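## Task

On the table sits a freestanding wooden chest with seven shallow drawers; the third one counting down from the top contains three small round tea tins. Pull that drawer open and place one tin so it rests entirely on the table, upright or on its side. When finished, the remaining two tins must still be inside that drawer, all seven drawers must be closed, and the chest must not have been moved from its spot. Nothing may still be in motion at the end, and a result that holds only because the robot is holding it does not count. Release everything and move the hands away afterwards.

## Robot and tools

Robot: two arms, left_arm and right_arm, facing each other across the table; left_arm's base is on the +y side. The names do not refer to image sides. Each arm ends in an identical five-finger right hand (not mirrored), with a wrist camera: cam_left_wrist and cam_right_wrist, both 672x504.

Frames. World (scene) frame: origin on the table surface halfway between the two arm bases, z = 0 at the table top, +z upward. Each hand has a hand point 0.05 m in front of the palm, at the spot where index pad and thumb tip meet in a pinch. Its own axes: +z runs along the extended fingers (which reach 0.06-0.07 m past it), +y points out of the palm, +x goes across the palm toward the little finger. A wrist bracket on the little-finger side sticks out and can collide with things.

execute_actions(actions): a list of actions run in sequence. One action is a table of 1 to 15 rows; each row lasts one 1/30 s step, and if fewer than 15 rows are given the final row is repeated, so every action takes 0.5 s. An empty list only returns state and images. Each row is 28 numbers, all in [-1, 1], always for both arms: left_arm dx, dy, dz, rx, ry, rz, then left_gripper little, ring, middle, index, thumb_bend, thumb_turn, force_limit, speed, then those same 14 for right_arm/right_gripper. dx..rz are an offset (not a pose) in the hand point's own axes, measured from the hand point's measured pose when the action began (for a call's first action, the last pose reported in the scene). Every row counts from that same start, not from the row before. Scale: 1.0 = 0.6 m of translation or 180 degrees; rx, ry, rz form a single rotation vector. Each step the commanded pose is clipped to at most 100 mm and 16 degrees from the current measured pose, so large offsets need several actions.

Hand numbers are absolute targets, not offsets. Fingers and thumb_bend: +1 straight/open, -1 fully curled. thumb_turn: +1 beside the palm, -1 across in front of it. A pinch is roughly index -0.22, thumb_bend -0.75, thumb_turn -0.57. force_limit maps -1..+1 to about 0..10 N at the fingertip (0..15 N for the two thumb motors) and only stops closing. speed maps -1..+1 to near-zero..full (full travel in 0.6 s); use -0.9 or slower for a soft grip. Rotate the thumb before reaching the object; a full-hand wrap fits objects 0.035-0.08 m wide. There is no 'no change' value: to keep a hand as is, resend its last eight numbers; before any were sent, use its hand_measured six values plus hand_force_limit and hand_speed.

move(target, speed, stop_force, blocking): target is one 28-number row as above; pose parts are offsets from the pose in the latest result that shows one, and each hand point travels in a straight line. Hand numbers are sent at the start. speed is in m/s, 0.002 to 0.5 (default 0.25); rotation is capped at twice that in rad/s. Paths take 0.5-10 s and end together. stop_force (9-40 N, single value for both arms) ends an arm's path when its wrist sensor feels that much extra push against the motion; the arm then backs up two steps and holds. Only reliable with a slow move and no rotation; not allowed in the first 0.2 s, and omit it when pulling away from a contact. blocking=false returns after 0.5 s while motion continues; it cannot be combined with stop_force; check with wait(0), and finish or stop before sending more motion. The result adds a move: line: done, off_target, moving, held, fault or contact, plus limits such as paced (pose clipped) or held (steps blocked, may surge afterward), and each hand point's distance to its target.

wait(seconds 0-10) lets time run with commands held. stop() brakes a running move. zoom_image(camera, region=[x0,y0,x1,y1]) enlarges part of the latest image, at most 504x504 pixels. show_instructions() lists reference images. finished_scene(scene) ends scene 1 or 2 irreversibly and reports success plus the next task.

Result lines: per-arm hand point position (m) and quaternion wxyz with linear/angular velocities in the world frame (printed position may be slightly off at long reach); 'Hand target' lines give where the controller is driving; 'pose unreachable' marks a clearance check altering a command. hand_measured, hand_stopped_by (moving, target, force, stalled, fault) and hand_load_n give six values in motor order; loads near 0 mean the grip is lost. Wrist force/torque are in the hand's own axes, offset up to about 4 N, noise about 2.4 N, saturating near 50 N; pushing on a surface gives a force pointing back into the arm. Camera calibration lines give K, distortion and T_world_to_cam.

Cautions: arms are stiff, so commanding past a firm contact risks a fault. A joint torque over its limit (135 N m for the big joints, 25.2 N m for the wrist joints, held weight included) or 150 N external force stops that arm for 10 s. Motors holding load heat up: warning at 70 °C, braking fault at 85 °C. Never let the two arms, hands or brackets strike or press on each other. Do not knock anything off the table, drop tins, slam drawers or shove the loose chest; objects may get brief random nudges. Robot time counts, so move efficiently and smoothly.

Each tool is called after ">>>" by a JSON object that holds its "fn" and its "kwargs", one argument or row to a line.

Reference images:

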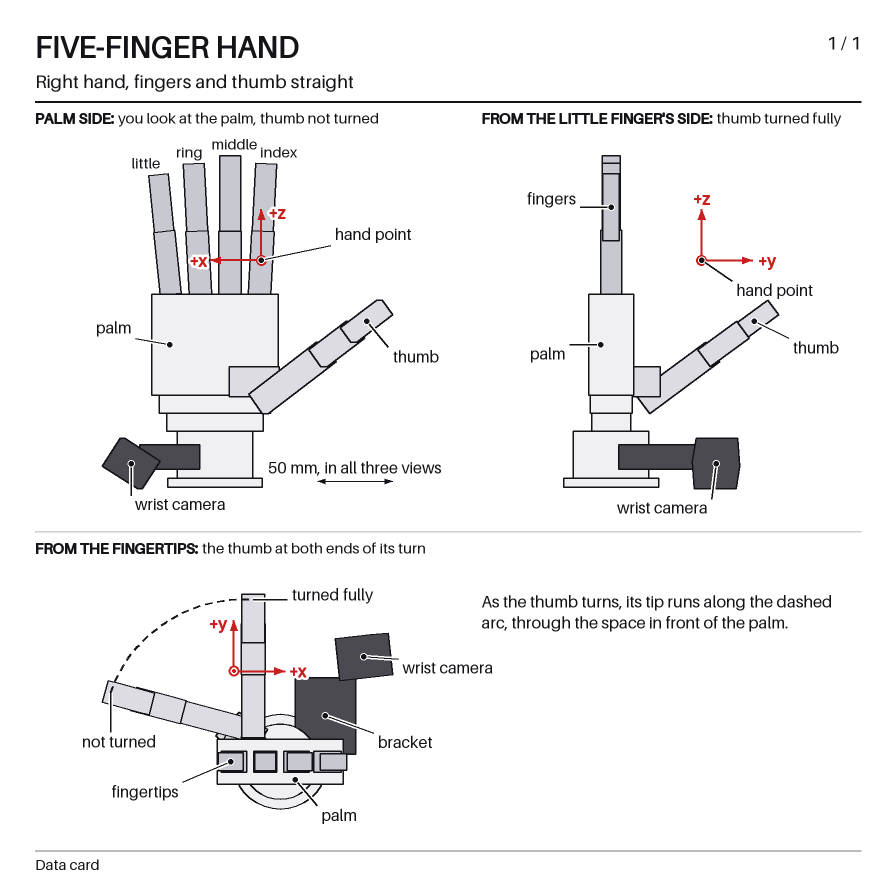

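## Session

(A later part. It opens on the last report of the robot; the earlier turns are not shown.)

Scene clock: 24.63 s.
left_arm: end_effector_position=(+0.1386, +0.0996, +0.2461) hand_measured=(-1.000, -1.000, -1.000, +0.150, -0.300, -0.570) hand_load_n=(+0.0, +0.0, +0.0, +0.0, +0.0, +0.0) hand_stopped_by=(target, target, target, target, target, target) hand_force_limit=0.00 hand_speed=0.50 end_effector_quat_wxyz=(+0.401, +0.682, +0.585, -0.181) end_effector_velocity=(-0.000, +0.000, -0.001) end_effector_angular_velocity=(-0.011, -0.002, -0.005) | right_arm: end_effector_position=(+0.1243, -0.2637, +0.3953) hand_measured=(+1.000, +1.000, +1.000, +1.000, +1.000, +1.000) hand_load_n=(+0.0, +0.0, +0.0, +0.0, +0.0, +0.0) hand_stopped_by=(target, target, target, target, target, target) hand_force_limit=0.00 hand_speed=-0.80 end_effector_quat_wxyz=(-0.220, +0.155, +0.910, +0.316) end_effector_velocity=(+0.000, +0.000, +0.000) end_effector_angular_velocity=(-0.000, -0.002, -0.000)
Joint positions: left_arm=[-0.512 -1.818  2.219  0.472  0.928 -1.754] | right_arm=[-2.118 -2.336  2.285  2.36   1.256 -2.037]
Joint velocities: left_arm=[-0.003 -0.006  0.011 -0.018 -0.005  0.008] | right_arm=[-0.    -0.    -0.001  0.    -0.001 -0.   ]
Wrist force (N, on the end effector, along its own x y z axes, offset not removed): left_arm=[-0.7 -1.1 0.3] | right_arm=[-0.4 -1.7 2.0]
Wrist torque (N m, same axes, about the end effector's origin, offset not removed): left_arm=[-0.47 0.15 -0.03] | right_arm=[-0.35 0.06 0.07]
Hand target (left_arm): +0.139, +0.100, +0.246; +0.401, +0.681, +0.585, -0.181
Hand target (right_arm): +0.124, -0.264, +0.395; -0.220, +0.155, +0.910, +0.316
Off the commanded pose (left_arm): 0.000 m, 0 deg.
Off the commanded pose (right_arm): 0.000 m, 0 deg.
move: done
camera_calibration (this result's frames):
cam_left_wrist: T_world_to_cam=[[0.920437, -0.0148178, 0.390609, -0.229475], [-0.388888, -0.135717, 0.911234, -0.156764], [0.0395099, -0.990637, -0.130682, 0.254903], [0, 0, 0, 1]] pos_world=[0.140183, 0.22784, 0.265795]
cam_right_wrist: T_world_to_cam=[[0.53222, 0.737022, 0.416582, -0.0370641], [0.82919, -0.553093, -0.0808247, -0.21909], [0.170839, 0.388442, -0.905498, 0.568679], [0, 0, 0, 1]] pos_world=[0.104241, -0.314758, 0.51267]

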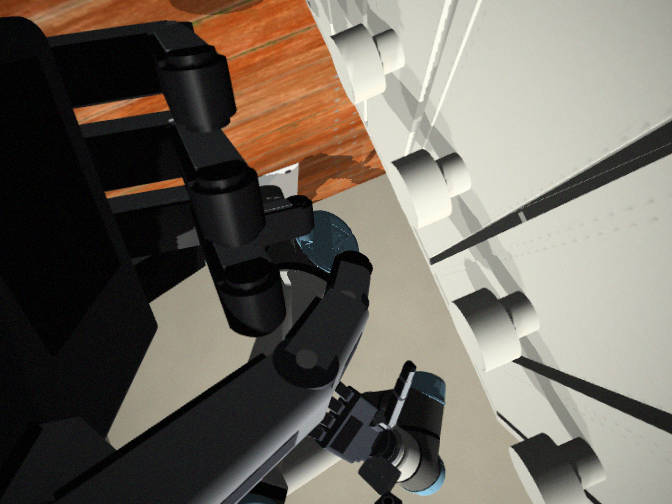

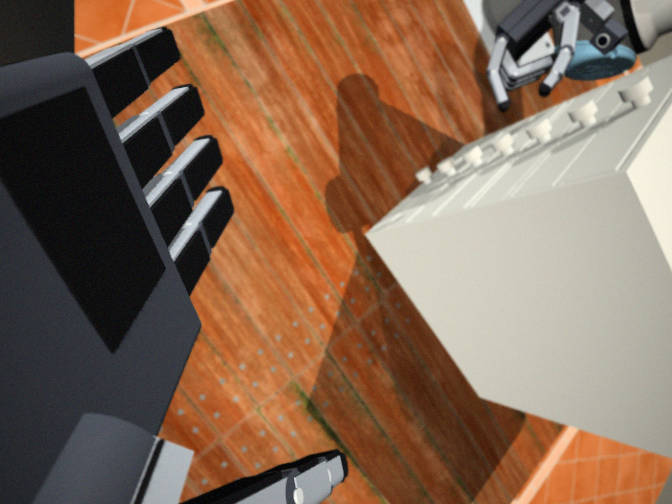

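>>> {"fn": "move", "kwargs": {
  "target": [0.018,0.069,0.016,0,0,0,-1,-1,-1,0.15,-0.3,-0.57,0,0.5, 0,0,0,0,0,0,1,1,1,1,1,1,0,-0.8],
  "speed": 0.015,
  "stop_force": 9
}}

Scene clock: 28.07 s.
left_arm: end_effector_position=(+0.1822, +0.0996, +0.2465) hand_measured=(-1.000, -1.000, -1.000, +0.150, -0.302, -0.570) hand_load_n=(+0.0, +0.0, +0.0, +0.0, -3.0, +1.5) hand_stopped_by=(target, target, target, target, target, target) hand_force_limit=0.00 hand_speed=0.50 end_effector_quat_wxyz=(+0.401, +0.682, +0.585, -0.180) end_effector_velocity=(+0.002, +0.000, -0.001) end_effector_angular_velocity=(+0.002, +0.001, -0.002) | right_arm: end_effector_position=(+0.1243, -0.2637, +0.3953) hand_measured=(+1.000, +1.000, +1.000, +1.000, +1.000, +1.000) hand_load_n=(+0.0, +0.0, +0.0, +0.0, +0.0, +0.0) hand_stopped_by=(target, target, target, target, target, target) hand_force_limit=0.00 hand_speed=-0.80 end_effector_quat_wxyz=(-0.220, +0.155, +0.910, +0.316) end_effector_velocity=(+0.000, +0.000, +0.000) end_effector_angular_velocity=(+0.000, -0.000, -0.001)
Joint positions: left_arm=[-0.302 -1.822  2.201  0.395  1.071 -1.57 ] | right_arm=[-2.118 -2.336  2.285  2.36   1.256 -2.037]
Joint velocities: left_arm=[ 0.013  0.002 -0.001 -0.004  0.012  0.01 ] | right_arm=[-0.    -0.    -0.001  0.001 -0.001  0.   ]
Wrist force (N, on the end effector, along its own x y z axes, offset not removed): left_arm=[-1.4 -7.5 -4.8] | right_arm=[-1.2 -3.6 3.3]
Wrist torque (N m, same axes, about the end effector's origin, offset not removed): left_arm=[-0.35 0.11 0.11] | right_arm=[-0.68 0.08 -0.02]
Hand target (left_arm): +0.182, +0.100, +0.246; +0.401, +0.682, +0.585, -0.180
Hand target (right_arm): +0.124, -0.264, +0.395; -0.220, +0.155, +0.910, +0.316
Off the commanded pose (left_arm): 0.000 m, 0 deg.
Off the commanded pose (right_arm): 0.000 m, 0 deg.
move: done
camera_calibration (this result's frames):
cam_left_wrist: T_world_to_cam=[[0.920223, -0.0146686, 0.391119, -0.269835], [-0.389378, -0.135597, 0.911042, -0.140096], [0.039671, -0.990655, -0.130491, 0.253141], [0, 0, 0, 1]] pos_world=[0.183716, 0.227821, 0.266203]
cam_right_wrist: T_world_to_cam=[[0.53222, 0.737022, 0.416582, -0.0370643], [0.82919, -0.553093, -0.0808242, -0.21909], [0.170839, 0.388442, -0.905498, 0.568679], [0, 0, 0, 1]] pos_world=[0.104241, -0.314758, 0.51267]

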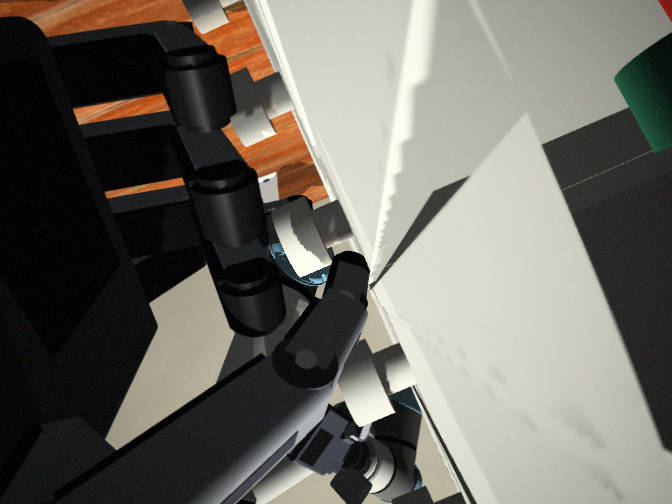

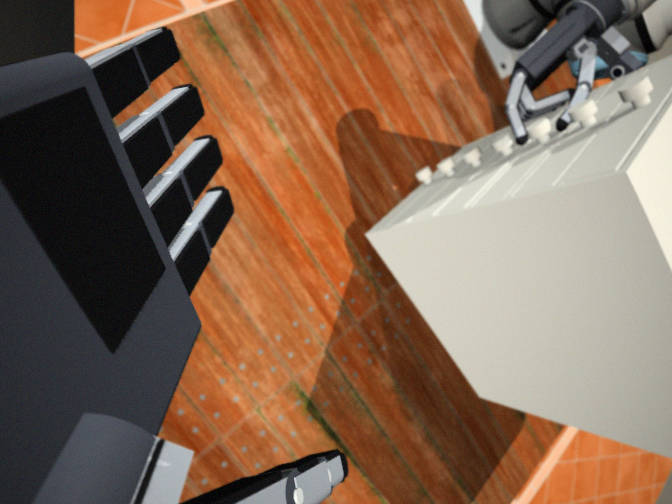

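>>> {"fn": "move", "kwargs": {
  "target": [0,-0.004,0,0,0,0,-1,-1,-1,-0.5,-1,-0.57,0.2,-0.6, 0,0,0,0,0,0,1,1,1,1,1,1,0,-0.8]
}}

>>> {"fn": "wait", "kwargs": {
  "seconds": 1.5
}}

Scene clock: 29.03 s.
left_arm: end_effector_position=(+0.1799, +0.0996, +0.2457) hand_measured=(-1.000, -1.000, -1.000, +0.088, -0.522, -0.570) hand_load_n=(+0.0, +0.0, +0.0, +2.0, +9.0, +2.0) hand_stopped_by=(target, target, target, force, force, target) hand_force_limit=0.20 hand_speed=-0.60 end_effector_quat_wxyz=(+0.401, +0.682, +0.585, -0.180) end_effector_velocity=(-0.000, -0.000, +0.000) end_effector_angular_velocity=(+0.000, -0.000, +0.000) | right_arm: end_effector_position=(+0.1243, -0.2637, +0.3953) hand_measured=(+1.000, +1.000, +1.000, +1.000, +1.000, +1.000) hand_load_n=(+0.0, +0.0, +0.0, +0.0, +0.0, +0.0) hand_stopped_by=(target, target, target, target, target, target) hand_force_limit=0.00 hand_speed=-0.80 end_effector_quat_wxyz=(-0.220, +0.155, +0.910, +0.316) end_effector_velocity=(-0.000, +0.000, -0.000) end_effector_angular_velocity=(+0.001, +0.003, +0.001)
Joint positions: left_arm=[-0.313 -1.822  2.204  0.396  1.063 -1.579] | right_arm=[-2.118 -2.336  2.285  2.36   1.256 -2.037]
Joint velocities: left_arm=[-0.001  0.001 -0.001  0.    -0.001 -0.001] | right_arm=[ 0.    -0.     0.002  0.001  0.001 -0.   ]
Wrist force (N, on the end effector, along its own x y z axes, offset not removed): left_arm=[-5.6 5.5 -3.6] | right_arm=[-0.5 -2.1 3.2]
Wrist torque (N m, same axes, about the end effector's origin, offset not removed): left_arm=[-0.06 0.02 0.07] | right_arm=[-0.61 0.01 0.11]
Hand target (left_arm): +0.180, +0.100, +0.246; +0.401, +0.682, +0.585, -0.180
Hand target (right_arm): +0.124, -0.264, +0.395; -0.220, +0.155, +0.910, +0.316
Off the commanded pose (left_arm): 0.000 m, 0 deg.
Off the commanded pose (right_arm): 0.000 m, 0 deg.
move: done
camera_calibration (this result's frames):
cam_left_wrist: T_world_to_cam=[[0.920243, -0.0146723, 0.391071, -0.267463], [-0.389333, -0.135555, 0.911068, -0.140268], [0.039644, -0.990661, -0.130456, 0.253107], [0, 0, 0, 1]] pos_world=[0.181486, 0.227805, 0.26541]
cam_right_wrist: T_world_to_cam=[[0.53222, 0.737022, 0.416582, -0.0370642], [0.82919, -0.553093, -0.0808238, -0.21909], [0.170839, 0.388441, -0.905498, 0.568678], [0, 0, 0, 1]] pos_world=[0.104241, -0.314758, 0.51267]

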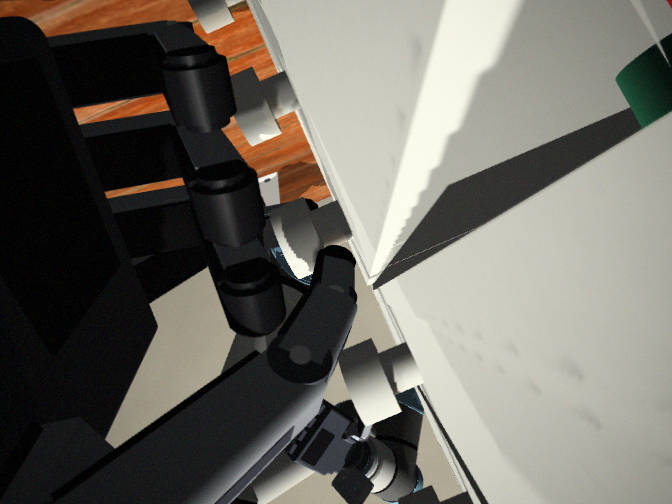

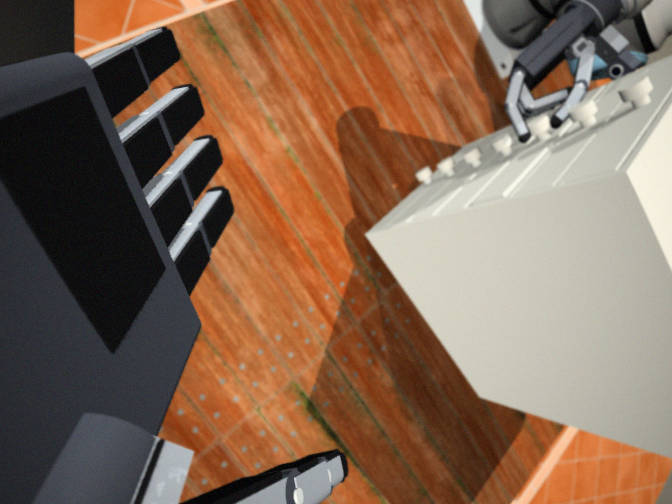

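Scene clock: 30.53 s.
left_arm: end_effector_position=(+0.1799, +0.0996, +0.2457) hand_measured=(-1.000, -1.000, -1.000, +0.088, -0.522, -0.570) hand_load_n=(+0.0, +0.0, +0.0, +2.0, +9.0, +2.0) hand_stopped_by=(target, target, target, force, force, target) hand_force_limit=0.20 hand_speed=-0.60 end_effector_quat_wxyz=(+0.401, +0.682, +0.585, -0.180) end_effector_velocity=(-0.000, +0.000, +0.000) end_effector_angular_velocity=(-0.001, +0.001, -0.001) | right_arm: end_effector_position=(+0.1243, -0.2637, +0.3953) hand_measured=(+1.000, +1.000, +1.000, +1.000, +1.000, +1.000) hand_load_n=(+0.0, +0.0, +0.0, +0.0, +0.0, +0.0) hand_stopped_by=(target, target, target, target, target, target) hand_force_limit=0.00 hand_speed=-0.80 end_effector_quat_wxyz=(-0.220, +0.155, +0.910, +0.316) end_effector_velocity=(-0.000, -0.000, -0.000) end_effector_angular_velocity=(+0.000, +0.001, +0.000)
Joint positions: left_arm=[-0.313 -1.822  2.204  0.396  1.063 -1.579] | right_arm=[-2.118 -2.336  2.285  2.36   1.256 -2.037]
Joint velocities: left_arm=[-0.    -0.001  0.    -0.     0.001  0.   ] | right_arm=[ 0.  0.  0. -0.  0.  0.]
Wrist force (N, on the end effector, along its own x y z axes, offset not removed): left_arm=[-5.2 4.8 -3.2] | right_arm=[0.3 -1.9 3.6]
Wrist torque (N m, same axes, about the end effector's origin, offset not removed): left_arm=[-0.20 0.27 0.07] | right_arm=[-0.46 -0.20 0.18]
Hand target (left_arm): +0.180, +0.100, +0.246; +0.401, +0.682, +0.585, -0.180
Hand target (right_arm): +0.124, -0.264, +0.395; -0.220, +0.155, +0.910, +0.316
Off the commanded pose (left_arm): 0.000 m, 0 deg.
Off the commanded pose (right_arm): 0.000 m, 0 deg.
wait: 1.50 s; at rest by 0.17 s
camera_calibration (this result's frames):
cam_left_wrist: T_world_to_cam=[[0.920235, -0.0146744, 0.391092, -0.267431], [-0.389352, -0.1356, 0.911053, -0.140244], [0.039663, -0.990655, -0.130498, 0.253118], [0, 0, 0, 1]] pos_world=[0.181455, 0.227811, 0.265391]
cam_right_wrist: T_world_to_cam=[[0.53222, 0.737022, 0.416582, -0.0370642], [0.82919, -0.553093, -0.0808246, -0.21909], [0.170839, 0.388442, -0.905498, 0.568679], [0, 0, 0, 1]] pos_world=[0.104241, -0.314758, 0.51267]

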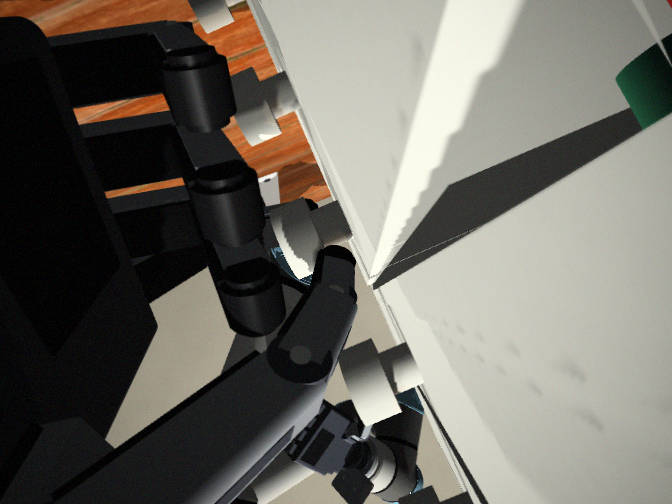

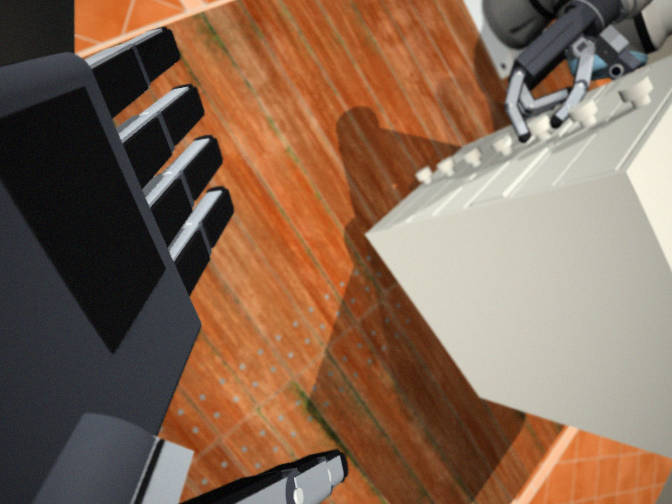

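>>> {"fn": "move", "kwargs": {
  "target": [-0.024,-0.079,-0.015,0,0,0,-1,-1,-1,-0.5,-1,-0.57,0.2,-0.6, 0,0,0,0,0,0,1,1,1,1,1,1,0,-0.8],
  "speed": 0.03
}}

Scene clock: 32.67 s.
left_arm: end_effector_position=(+0.1299, +0.0968, +0.2454) hand_measured=(-1.000, -1.000, -1.000, +0.088, -0.522, -0.570) hand_load_n=(+0.0, +0.0, +0.0, +2.0, +9.0, +2.0) hand_stopped_by=(target, target, target, force, force, target) hand_force_limit=0.20 hand_speed=-0.60 end_effector_quat_wxyz=(+0.401, +0.682, +0.585, -0.181) end_effector_velocity=(-0.003, -0.000, -0.000) end_effector_angular_velocity=(+0.000, +0.001, +0.000) | right_arm: end_effector_position=(+0.1243, -0.2637, +0.3953) hand_measured=(+1.000, +1.000, +1.000, +1.000, +1.000, +1.000) hand_load_n=(+0.0, +0.0, +0.0, +0.0, +0.0, +0.0) hand_stopped_by=(target, target, target, target, target, target) hand_force_limit=0.00 hand_speed=-0.80 end_effector_quat_wxyz=(-0.220, +0.155, +0.910, +0.316) end_effector_velocity=(-0.000, -0.000, -0.001) end_effector_angular_velocity=(-0.001, +0.000, +0.001)
Joint positions: left_arm=[-0.543 -1.804  2.215  0.481  0.909 -1.784] | right_arm=[-2.118 -2.336  2.285  2.36   1.256 -2.037]
Joint velocities: left_arm=[-0.014  0.003 -0.001  0.006 -0.008 -0.014] | right_arm=[ 0.    -0.     0.001 -0.001  0.001  0.   ]
Wrist force (N, on the end effector, along its own x y z axes, offset not removed): left_arm=[-4.0 4.9 -4.2] | right_arm=[-0.5 -2.5 1.6]
Wrist torque (N m, same axes, about the end effector's origin, offset not removed): left_arm=[-0.11 0.25 0.18] | right_arm=[-0.53 0.03 0.06]
Hand target (left_arm): +0.130, +0.097, +0.245; +0.401, +0.682, +0.585, -0.181
Hand target (right_arm): +0.124, -0.264, +0.395; -0.220, +0.155, +0.910, +0.316
Off the commanded pose (left_arm): 0.000 m, 0 deg.
Off the commanded pose (right_arm): 0.000 m, 0 deg.
move: done
camera_calibration (this result's frames):
cam_left_wrist: T_world_to_cam=[[0.920468, -0.0149693, 0.390531, -0.221263], [-0.388836, -0.1356, 0.911274, -0.159981], [0.0393149, -0.990651, -0.130636, 0.252358], [0, 0, 0, 1]] pos_world=[0.131538, 0.224993, 0.265164]
cam_right_wrist: T_world_to_cam=[[0.53222, 0.737022, 0.416582, -0.0370643], [0.82919, -0.553093, -0.0808247, -0.21909], [0.170839, 0.388442, -0.905498, 0.568679], [0, 0, 0, 1]] pos_world=[0.104241, -0.314758, 0.51267]

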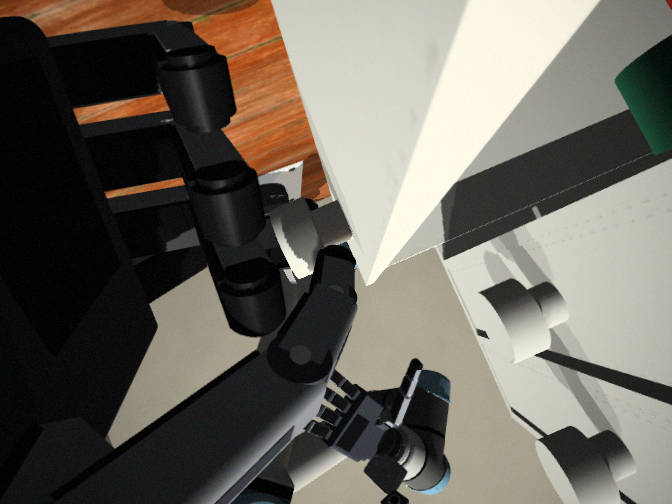

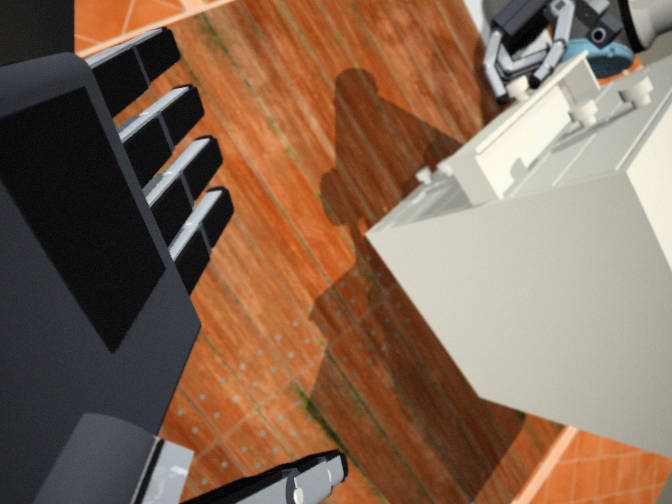

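>>> {"fn": "move", "kwargs": {
  "target": [-0.063,-0.205,-0.039,0,0,0,-1,-1,-1,-0.5,-1,-0.57,0.2,-0.6, 0,0,0,0,0,0,1,1,1,1,1,1,0,-0.8],
  "speed": 0.05
}}

Scene clock: 35.80 s.
left_arm: end_effector_position=(-0.0004, +0.0893, +0.2452) hand_measured=(-1.000, -1.000, -1.000, +0.088, -0.522, -0.570) hand_load_n=(+0.0, +0.0, +0.0, +4.0, +5.5, +0.5) hand_stopped_by=(target, target, target, force, force, target) hand_force_limit=0.20 hand_speed=-0.60 end_effector_quat_wxyz=(+0.400, +0.682, +0.585, -0.181) end_effector_velocity=(-0.003, -0.000, -0.000) end_effector_angular_velocity=(+0.000, -0.000, +0.001) | right_arm: end_effector_position=(+0.1243, -0.2637, +0.3953) hand_measured=(+1.000, +1.000, +1.000, +1.000, +1.000, +1.000) hand_load_n=(+0.0, +0.0, +0.0, +0.0, +0.0, +0.0) hand_stopped_by=(target, target, target, target, target, target) hand_force_limit=0.00 hand_speed=-0.80 end_effector_quat_wxyz=(-0.220, +0.155, +0.910, +0.316) end_effector_velocity=(-0.000, +0.000, -0.000) end_effector_angular_velocity=(-0.000, +0.000, +0.000)
Joint positions: left_arm=[-0.953 -1.604  2.134  0.711  0.707 -2.282] | right_arm=[-2.118 -2.336  2.285  2.36   1.256 -2.037]
Joint velocities: left_arm=[-0.006  0.006 -0.003  0.005 -0.002 -0.01 ] | right_arm=[ 0. -0.  0. -0.  0.  0.]
Wrist force (N, on the end effector, along its own x y z axes, offset not removed): left_arm=[1.0 -0.7 -0.2] | right_arm=[0.5 -1.3 2.1]
Wrist torque (N m, same axes, about the end effector's origin, offset not removed): left_arm=[-0.21 0.03 0.08] | right_arm=[-0.35 -0.08 0.11]
Hand target (left_arm): -0.001, +0.089, +0.245; +0.400, +0.682, +0.585, -0.181
Hand target (right_arm): +0.124, -0.264, +0.395; -0.220, +0.155, +0.910, +0.316
Off the commanded pose (left_arm): 0.000 m, 0 deg.
Off the commanded pose (right_arm): 0.000 m, 0 deg.
move: done
camera_calibration (this result's frames):
cam_left_wrist: T_world_to_cam=[[0.920823, -0.0155167, 0.389673, -0.101086], [-0.388046, -0.135901, 0.911565, -0.211556], [0.0388125, -0.990601, -0.131162, 0.250151], [0, 0, 0, 1]] pos_world=[0.00127977, 0.217481, 0.265048]
cam_right_wrist: T_world_to_cam=[[0.53222, 0.737022, 0.416582, -0.0370642], [0.82919, -0.553093, -0.0808245, -0.21909], [0.170839, 0.388442, -0.905498, 0.568679], [0, 0, 0, 1]] pos_world=[0.104241, -0.314758, 0.51267]

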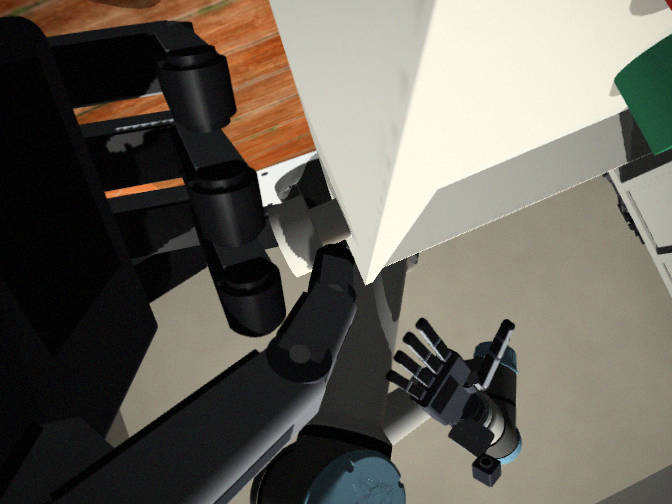

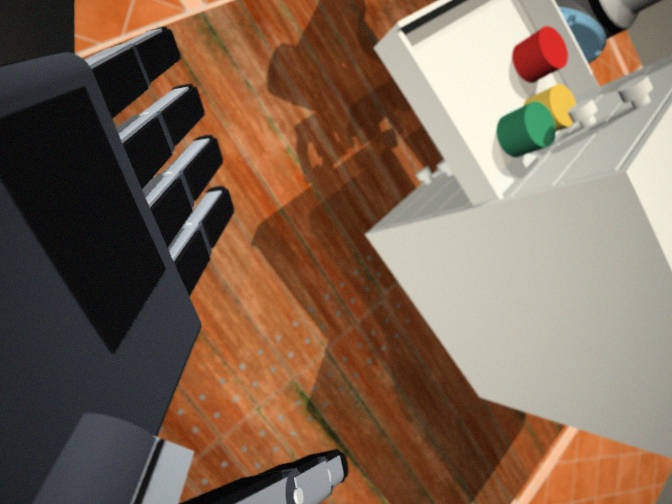

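>>> {"fn": "move", "kwargs": {
  "target": [-0.024,-0.079,-0.015,0,0,0,-1,-1,-1,-0.5,-1,-0.57,0.2,-0.6, 0,0,0,0,0,0,1,1,1,1,1,1,0,-0.8],
  "speed": 0.05
}}

>>> {"fn": "move", "kwargs": {
  "target": [0,0,0,0,0,0,-1,-1,-1,0.3,-0.2,-0.57,0.2,0.3, 0,0,0,0,0,0,1,1,1,1,1,1,0,-0.8]
}}

>>> {"fn": "move", "kwargs": {
  "target": [-0.021,-0.079,-0.018,0,0,0,-1,-1,-1,0.3,-0.2,-0.57,0.2,0.3, 0,0,0,0,0,0,1,1,1,1,1,1,0,-0.8],
  "speed": 0.1
}}

Scene clock: 37.50 s.
left_arm: end_effector_position=(-0.0504, +0.0865, +0.2451) hand_measured=(-1.000, -1.000, -1.000, +0.088, -0.522, -0.570) hand_load_n=(+0.0, +0.0, +0.0, +4.5, +5.0, +0.5) hand_stopped_by=(target, target, target, force, force, target) hand_force_limit=0.20 hand_speed=-0.60 end_effector_quat_wxyz=(+0.400, +0.682, +0.585, -0.181) end_effector_velocity=(-0.002, -0.000, -0.000) end_effector_angular_velocity=(+0.001, +0.000, +0.001) | right_arm: end_effector_position=(+0.1243, -0.2637, +0.3953) hand_measured=(+1.000, +1.000, +1.000, +1.000, +1.000, +1.000) hand_load_n=(+0.0, +0.0, +0.0, +0.0, +0.0, +0.0) hand_stopped_by=(target, target, target, target, target, target) hand_force_limit=0.00 hand_speed=-0.80 end_effector_quat_wxyz=(-0.220, +0.155, +0.910, +0.316) end_effector_velocity=(-0.000, -0.000, +0.000) end_effector_angular_velocity=(+0.000, +0.001, +0.000)
Joint positions: left_arm=[-1.042 -1.506  2.063  0.786  0.683 -2.415] | right_arm=[-2.118 -2.336  2.285  2.36   1.256 -2.037]
Joint velocities: left_arm=[-0.004  0.005 -0.004  0.004 -0.    -0.007] | right_arm=[-0.    -0.     0.     0.001  0.001 -0.   ]
Wrist force (N, on the end effector, along its own x y z axes, offset not removed): left_arm=[0.5 1.2 1.0] | right_arm=[-0.9 -0.9 3.6]
Wrist torque (N m, same axes, about the end effector's origin, offset not removed): left_arm=[-0.02 0.30 0.17] | right_arm=[-0.40 0.02 0.12]
Hand target (left_arm): -0.051, +0.086, +0.245; +0.400, +0.682, +0.585, -0.181
Hand target (right_arm): +0.124, -0.264, +0.395; -0.220, +0.155, +0.910, +0.316
Off the commanded pose (left_arm): 0.000 m, 0 deg.
Off the commanded pose (right_arm): 0.000 m, 0 deg.
move: done
camera_calibration (this result's frames):
cam_left_wrist: T_world_to_cam=[[0.920898, -0.0157345, 0.389487, -0.0549719], [-0.387888, -0.135961, 0.911624, -0.231201], [0.0386111, -0.990589, -0.131309, 0.24935], [0, 0, 0, 1]] pos_world=[-0.0486843, 0.214704, 0.264921]
cam_right_wrist: T_world_to_cam=[[0.53222, 0.737022, 0.416582, -0.0370642], [0.82919, -0.553093, -0.0808246, -0.21909], [0.170839, 0.388442, -0.905498, 0.568679], [0, 0, 0, 1]] pos_world=[0.104241, -0.314758, 0.51267]

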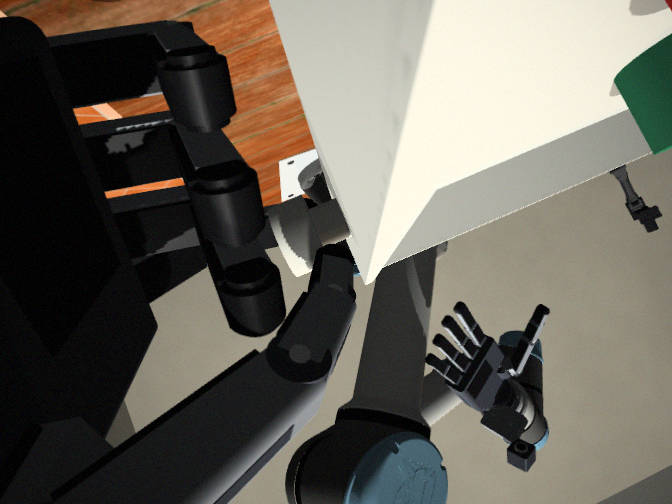

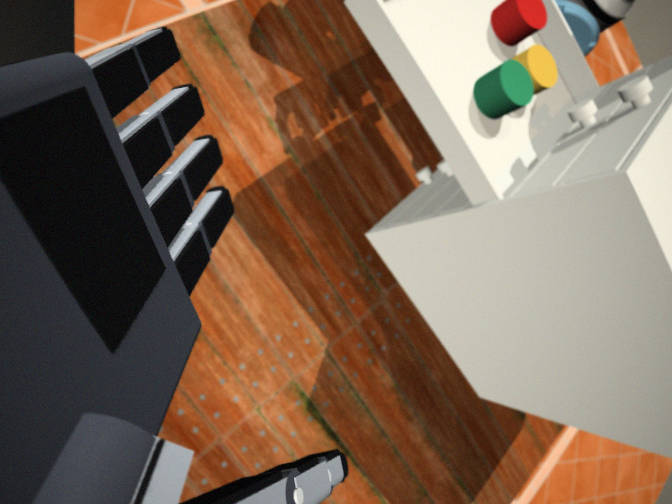

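Scene clock: 38.03 s.
left_arm: end_effector_position=(-0.0504, +0.0865, +0.2451) hand_measured=(-1.000, -1.000, -1.000, +0.300, -0.200, -0.570) hand_load_n=(+0.0, +0.0, +0.0, +0.0, +0.0, +0.5) hand_stopped_by=(target, target, target, target, target, target) hand_force_limit=0.20 hand_speed=0.30 end_effector_quat_wxyz=(+0.400, +0.682, +0.585, -0.181) end_effector_velocity=(+0.000, -0.000, -0.000) end_effector_angular_velocity=(+0.000, -0.000, +0.000) | right_arm: end_effector_position=(+0.1243, -0.2637, +0.3953) hand_measured=(+1.000, +1.000, +1.000, +1.000, +1.000, +1.000) hand_load_n=(+0.0, +0.0, +0.0, +0.0, +0.0, +0.0) hand_stopped_by=(target, target, target, target, target, target) hand_force_limit=0.00 hand_speed=-0.80 end_effector_quat_wxyz=(-0.220, +0.155, +0.910, +0.316) end_effector_velocity=(-0.000, -0.000, +0.000) end_effector_angular_velocity=(-0.001, +0.001, +0.001)
Joint positions: left_arm=[-1.042 -1.506  2.063  0.786  0.682 -2.415] | right_arm=[-2.118 -2.336  2.285  2.36   1.256 -2.037]
Joint velocities: left_arm=[ 0.     0.001  0.    -0.001  0.     0.   ] | right_arm=[ 0.     0.    -0.001  0.001  0.002  0.   ]
Wrist force (N, on the end effector, along its own x y z axes, offset not removed): left_arm=[0.7 0.0 -0.4] | right_arm=[0.5 -2.3 3.2]
Wrist torque (N m, same axes, about the end effector's origin, offset not removed): left_arm=[-0.19 -0.19 0.34] | right_arm=[-0.56 -0.18 0.20]
Hand target (left_arm): -0.050, +0.086, +0.245; +0.400, +0.682, +0.585, -0.181
Hand target (right_arm): +0.124, -0.264, +0.395; -0.220, +0.155, +0.910, +0.316
Off the commanded pose (left_arm): 0.000 m, 0 deg.
Off the commanded pose (right_arm): 0.000 m, 0 deg.
move: done
camera_calibration (this result's frames):
cam_left_wrist: T_world_to_cam=[[0.920874, -0.0157624, 0.389541, -0.0549483], [-0.387946, -0.135917, 0.911605, -0.231239], [0.038576, -0.990595, -0.131277, 0.249335], [0, 0, 0, 1]] pos_world=[-0.0487261, 0.214694, 0.264935]
cam_right_wrist: T_world_to_cam=[[0.53222, 0.737022, 0.416582, -0.0370644], [0.82919, -0.553093, -0.0808245, -0.21909], [0.170839, 0.388442, -0.905498, 0.568679], [0, 0, 0, 1]] pos_world=[0.104241, -0.314758, 0.51267]

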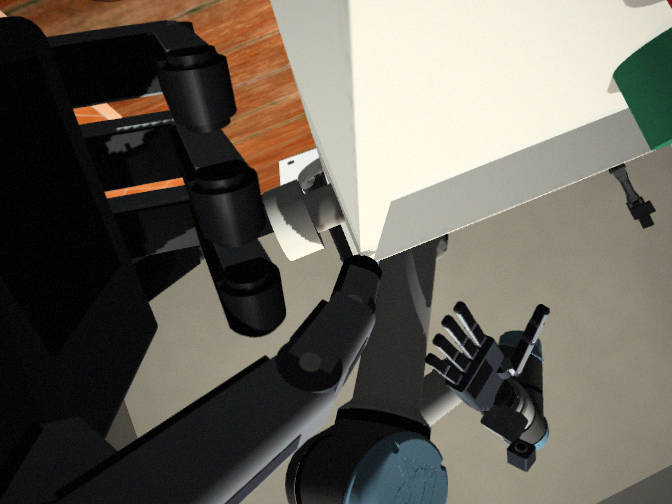

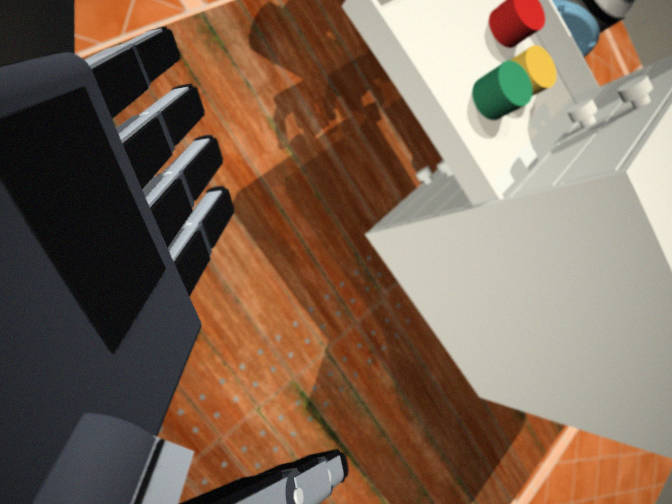

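Scene clock: 39.07 s.
left_arm: end_effector_position=(-0.1004, +0.0862, +0.2448) hand_measured=(-1.000, -1.000, -1.000, +0.300, -0.200, -0.570) hand_load_n=(+0.0, +0.0, +0.0, +0.0, +0.0, +0.0) hand_stopped_by=(target, target, target, target, target, target) hand_force_limit=0.20 hand_speed=0.30 end_effector_quat_wxyz=(+0.400, +0.682, +0.585, -0.181) end_effector_velocity=(-0.003, -0.000, +0.000) end_effector_angular_velocity=(-0.000, +0.003, +0.001) | right_arm: end_effector_position=(+0.1243, -0.2637, +0.3953) hand_measured=(+1.000, +1.000, +1.000, +1.000, +1.000, +1.000) hand_load_n=(+0.0, +0.0, +0.0, +0.0, +0.0, +0.0) hand_stopped_by=(target, target, target, target, target, target) hand_force_limit=0.00 hand_speed=-0.80 end_effector_quat_wxyz=(-0.220, +0.155, +0.910, +0.316) end_effector_velocity=(-0.000, -0.000, +0.000) end_effector_angular_velocity=(-0.001, -0.001, +0.001)
Joint positions: left_arm=[-1.115 -1.411  1.982  0.862  0.669 -2.53 ] | right_arm=[-2.118 -2.336  2.285  2.36   1.256 -2.037]
Joint velocities: left_arm=[-0.003  0.004 -0.006  0.004  0.    -0.006] | right_arm=[ 0.     0.    -0.001 -0.     0.001 -0.   ]
Wrist force (N, on the end effector, along its own x y z axes, offset not removed): left_arm=[-0.3 -1.6 0.9] | right_arm=[-0.2 -1.7 1.2]
Wrist torque (N m, same axes, about the end effector's origin, offset not removed): left_arm=[-0.56 0.08 0.04] | right_arm=[-0.38 0.08 0.17]
Hand target (left_arm): -0.101, +0.086, +0.245; +0.400, +0.682, +0.585, -0.181
Hand target (right_arm): +0.124, -0.264, +0.395; -0.220, +0.155, +0.910, +0.316
Off the commanded pose (left_arm): 0.000 m, 0 deg.
Off the commanded pose (right_arm): 0.000 m, 0 deg.
move: done
camera_calibration (this result's frames):
cam_left_wrist: T_world_to_cam=[[0.920941, -0.0160076, 0.389373, -0.00878605], [-0.387812, -0.135937, 0.911659, -0.250356], [0.0383369, -0.990588, -0.131398, 0.250997], [0, 0, 0, 1]] pos_world=[-0.0986221, 0.214461, 0.264641]
cam_right_wrist: T_world_to_cam=[[0.53222, 0.737022, 0.416582, -0.0370643], [0.82919, -0.553093, -0.0808245, -0.21909], [0.170839, 0.388442, -0.905498, 0.568679], [0, 0, 0, 1]] pos_world=[0.104241, -0.314758, 0.51267]

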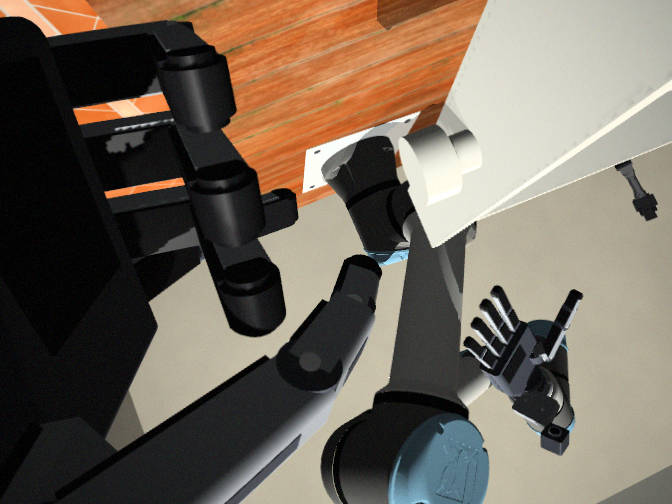

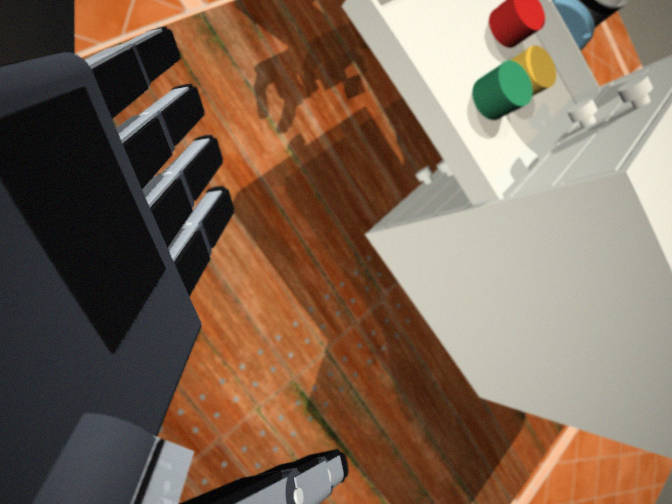

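>>> {"fn": "move", "kwargs": {
  "target": [-0.043,0.048,-0.155,0.159,-0.073,-0.586,-1,-1,-1,0.3,-0.2,-0.57,0.2,0.3, 0,0,0,0,0,0,1,1,1,1,1,1,0,-0.8]
}}

Scene clock: 44.23 s.
left_arm: end_effector_position=(-0.1004, +0.1396, +0.3300) hand_measured=(-1.000, -1.000, -1.000, +0.300, -0.200, -0.570) hand_load_n=(+0.0, +0.0, +0.0, +0.0, +0.0, +0.0) hand_stopped_by=(target, target, target, target, target, target) hand_force_limit=0.20 hand_speed=0.30 end_effector_quat_wxyz=(+0.001, +0.001, -0.793, +0.609) end_effector_velocity=(-0.000, +0.001, -0.000) end_effector_angular_velocity=(-0.001, +0.007, +0.012) | right_arm: end_effector_position=(+0.1243, -0.2637, +0.3953) hand_measured=(+1.000, +1.000, +1.000, +1.000, +1.000, +1.000) hand_load_n=(+0.0, +0.0, +0.0, +0.0, +0.0, +0.0) hand_stopped_by=(target, target, target, target, target, target) hand_force_limit=0.00 hand_speed=-0.80 end_effector_quat_wxyz=(-0.220, +0.155, +0.910, +0.316) end_effector_velocity=(+0.000, +0.000, -0.000) end_effector_angular_velocity=(+0.001, +0.001, -0.001)
Joint positions: left_arm=[-1.304 -1.875  2.015  0.781  0.331 -4.039] | right_arm=[-2.118 -2.336  2.285  2.36   1.256 -2.037]
Joint velocities: left_arm=[-0.006  0.01   0.001  0.024 -0.01  -0.045] | right_arm=[-0.     0.     0.001  0.    -0.001 -0.   ]
Wrist force (N, on the end effector, along its own x y z axes, offset not removed): left_arm=[1.2 -1.0 -0.7] | right_arm=[-1.6 -1.8 1.9]
Wrist torque (N m, same axes, about the end effector's origin, offset not removed): left_arm=[-0.24 -0.07 -0.01] | right_arm=[-0.44 0.18 0.05]
Hand target (left_arm): -0.100, +0.140, +0.330; -0.001, -0.001, +0.793, -0.609
Hand target (right_arm): +0.124, -0.264, +0.395; -0.220, +0.155, +0.910, +0.316
Off the commanded pose (left_arm): 0.000 m, 0 deg.
Off the commanded pose (right_arm): 0.000 m, 0 deg.
move: done
camera_calibration (this result's frames):
cam_left_wrist: T_world_to_cam=[[0.0563337, 0.280966, -0.958063, 0.275334], [0.838398, 0.507745, 0.198201, -0.0520832], [0.542139, -0.814404, -0.206958, 0.366008], [0, 0, 0, 1]] pos_world=[-0.170271, 0.247164, 0.349859]
cam_right_wrist: T_world_to_cam=[[0.53222, 0.737022, 0.416582, -0.0370644], [0.82919, -0.553093, -0.0808246, -0.21909], [0.170839, 0.388442, -0.905498, 0.568679], [0, 0, 0, 1]] pos_world=[0.104241, -0.314758, 0.51267]

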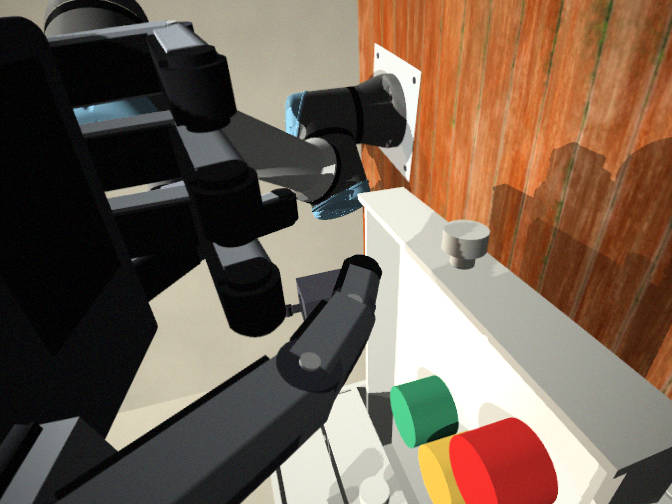

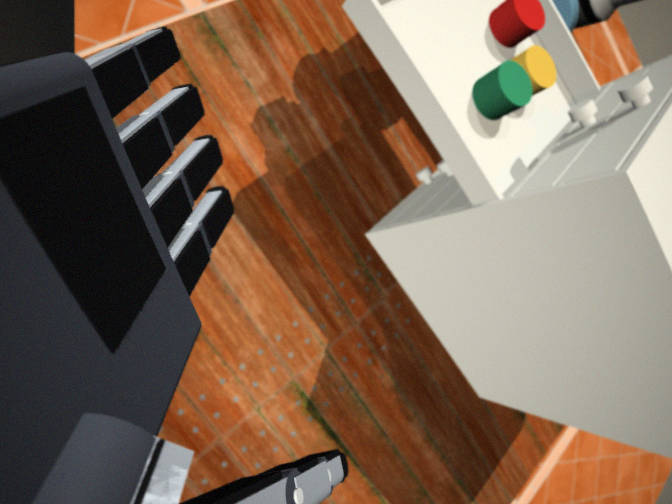

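>>> {"fn": "move", "kwargs": {
  "target": [-0.27,0.04,-0.023,0,0,0,-1,-1,-1,0.5,0.05,-0.57,0.2,0.3, 0,0,0,0,0,0,1,1,1,1,1,1,0,-0.8],
  "speed": 0.15
}}

Scene clock: 46.20 s.
left_arm: end_effector_position=(+0.0612, +0.1591, +0.3107) hand_measured=(-1.000, -1.000, -1.000, +0.500, +0.050, -0.570) hand_load_n=(+0.0, +0.0, +0.0, +0.0, +0.0, +0.0) hand_stopped_by=(target, target, target, target, target, target) hand_force_limit=0.20 hand_speed=0.30 end_effector_quat_wxyz=(+0.000, +0.001, -0.793, +0.610) end_effector_velocity=(+0.003, -0.001, -0.001) end_effector_angular_velocity=(+0.010, +0.005, -0.010) | right_arm: end_effector_position=(+0.1243, -0.2637, +0.3953) hand_measured=(+1.000, +1.000, +1.000, +1.000, +1.000, +1.000) hand_load_n=(+0.0, +0.0, +0.0, +0.0, +0.0, +0.0) hand_stopped_by=(target, target, target, target, target, target) hand_force_limit=0.00 hand_speed=-0.80 end_effector_quat_wxyz=(-0.220, +0.155, +0.910, +0.316) end_effector_velocity=(+0.000, +0.000, -0.000) end_effector_angular_velocity=(-0.001, -0.001, -0.001)
Joint positions: left_arm=[-0.992 -2.287  2.19   0.591  0.571 -3.569] | right_arm=[-2.118 -2.336  2.285  2.36   1.256 -2.037]
Joint velocities: left_arm=[ 0.068  0.003 -0.01  -0.035  0.074  0.05 ] | right_arm=[ 0.    -0.    -0.    -0.001 -0.001  0.   ]
Wrist force (N, on the end effector, along its own x y z axes, offset not removed): left_arm=[-1.3 -0.6 1.0] | right_arm=[-0.8 -2.0 1.6]
Wrist torque (N m, same axes, about the end effector's origin, offset not removed): left_arm=[-0.30 0.25 0.12] | right_arm=[-0.39 0.08 0.10]
Hand target (left_arm): +0.062, +0.159, +0.311; -0.001, -0.001, +0.793, -0.609
Hand target (right_arm): +0.124, -0.264, +0.395; -0.220, +0.155, +0.910, +0.316
Off the commanded pose (left_arm): 0.001 m, 0 deg.
Off the commanded pose (right_arm): 0.000 m, 0 deg.
move: done
camera_calibration (this result's frames):
cam_left_wrist: T_world_to_cam=[[0.0567442, 0.278891, -0.958645, 0.242741], [0.837242, 0.50978, 0.197864, -0.19383], [0.54388, -0.813845, -0.204572, 0.289321], [0, 0, 0, 1]] pos_world=[-0.00884787, 0.266575, 0.330242]
cam_right_wrist: T_world_to_cam=[[0.53222, 0.737022, 0.416582, -0.0370644], [0.82919, -0.553093, -0.0808246, -0.21909], [0.170839, 0.388442, -0.905498, 0.568679], [0, 0, 0, 1]] pos_world=[0.104241, -0.314758, 0.51267]

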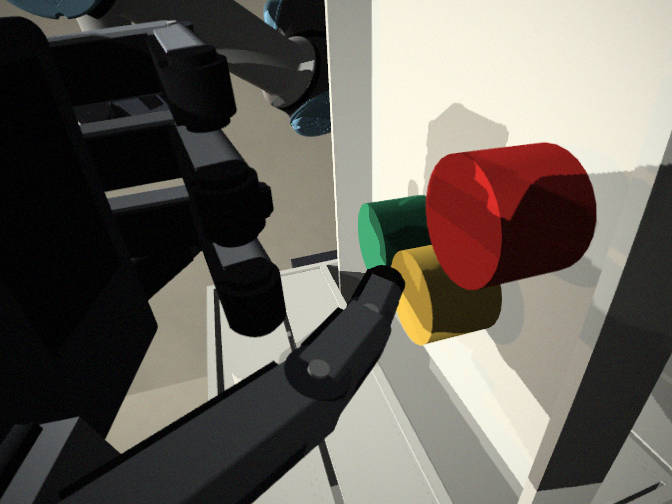

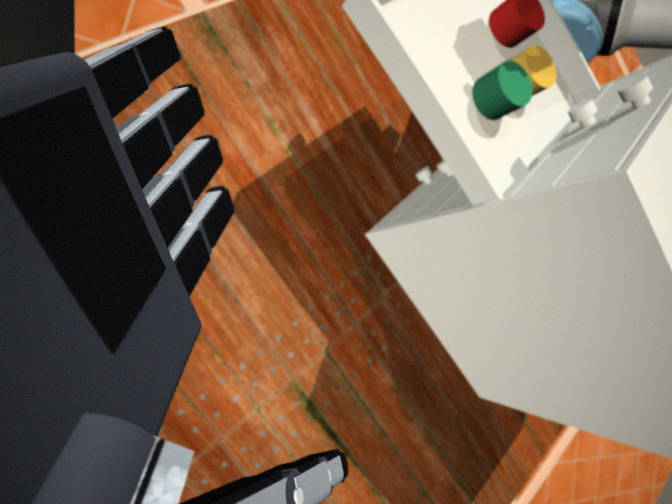

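>>> {"fn": "move", "kwargs": {
  "target": [-0.008,0.057,0.015,0,0,0,-1,-1,-1,0.7,0.4,-0.57,0.2,0.3, 0,0,0,0,0,0,1,1,1,1,1,1,0,-0.8],
  "speed": 0.04
}}

>>> {"fn": "zoom_image", "kwargs": {
  "camera": "cam_right_wrist",
  "region": [440,0,672,170]
}}

Scene clock: 47.77 s.
left_arm: end_effector_position=(+0.0660, +0.1593, +0.2757) hand_measured=(-1.000, -1.000, -1.000, +0.700, +0.400, -0.570) hand_load_n=(+0.0, +0.0, +0.0, +0.0, +0.0, +0.0) hand_stopped_by=(target, target, target, target, target, target) hand_force_limit=0.20 hand_speed=0.30 end_effector_quat_wxyz=(+0.000, +0.001, -0.793, +0.610) end_effector_velocity=(+0.000, -0.000, -0.003) end_effector_angular_velocity=(+0.000, +0.000, -0.001) | right_arm: end_effector_position=(+0.1243, -0.2637, +0.3953) hand_measured=(+1.000, +1.000, +1.000, +1.000, +1.000, +1.000) hand_load_n=(+0.0, +0.0, +0.0, +0.0, +0.0, +0.0) hand_stopped_by=(target, target, target, target, target, target) hand_force_limit=0.00 hand_speed=-0.80 end_effector_quat_wxyz=(-0.220, +0.155, +0.910, +0.316) end_effector_velocity=(-0.000, -0.000, -0.000) end_effector_angular_velocity=(-0.002, -0.001, +0.001)
Joint positions: left_arm=[-0.958 -2.298  2.28   0.488  0.602 -3.54 ] | right_arm=[-2.118 -2.336  2.285  2.36   1.256 -2.037]
Joint velocities: left_arm=[ 0.011  0.001  0.006 -0.015  0.011  0.009] | right_arm=[-0.    -0.    -0.001 -0.001  0.001 -0.   ]
Wrist force (N, on the end effector, along its own x y z axes, offset not removed): left_arm=[-1.0 -0.1 -0.4] | right_arm=[0.3 -0.6 2.7]
Wrist torque (N m, same axes, about the end effector's origin, offset not removed): left_arm=[-0.13 0.27 0.06] | right_arm=[-0.23 -0.12 0.18]
Hand target (left_arm): +0.066, +0.159, +0.275; -0.000, -0.001, +0.793, -0.610
Hand target (right_arm): +0.124, -0.264, +0.395; -0.220, +0.155, +0.910, +0.316
Off the commanded pose (left_arm): 0.000 m, 0 deg.
Off the commanded pose (right_arm): 0.000 m, 0 deg.
move: done
camera_calibration (this result's frames):
cam_left_wrist: T_world_to_cam=[[0.056637, 0.278714, -0.958703, 0.208925], [0.837172, 0.509954, 0.197711, -0.190982], [0.543999, -0.813797, -0.204449, 0.279684], [0, 0, 0, 1]] pos_world=[-0.00409621, 0.266768, 0.295238]
cam_right_wrist: T_world_to_cam=[[0.532221, 0.737022, 0.416582, -0.0370644], [0.82919, -0.553093, -0.0808245, -0.21909], [0.170839, 0.388442, -0.905498, 0.568679], [0, 0, 0, 1]] pos_world=[0.104241, -0.314758, 0.51267]

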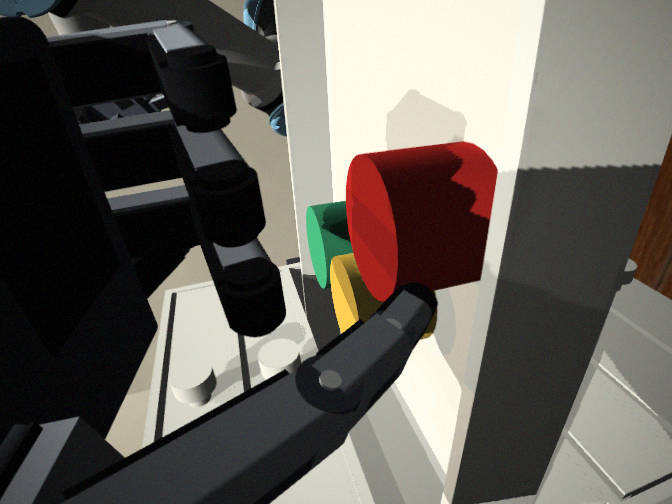

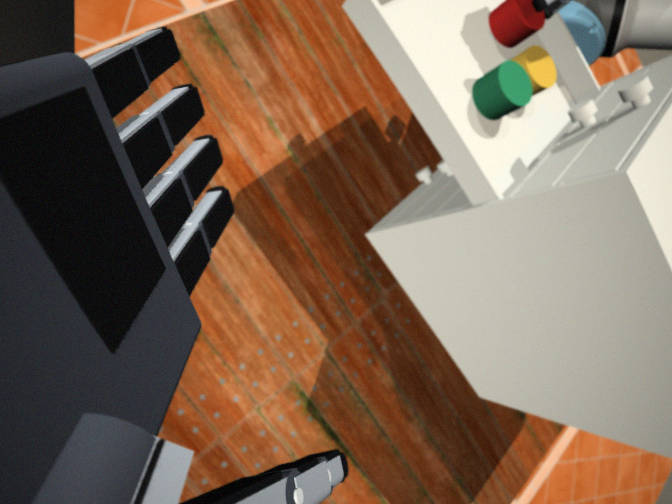

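Region (440, 0, 672, 170) of cam_right_wrist's 672x504 image, scaled by 2.172, with more detail than that image has; it fills the top 369 rows of this view, and the rest is white.

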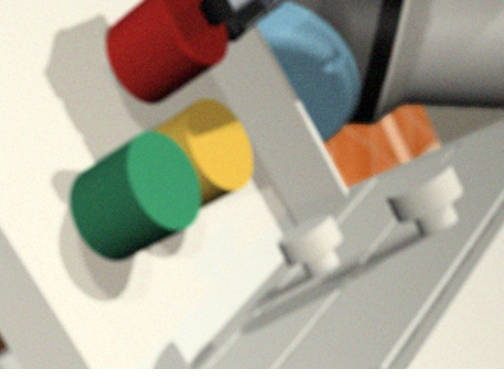

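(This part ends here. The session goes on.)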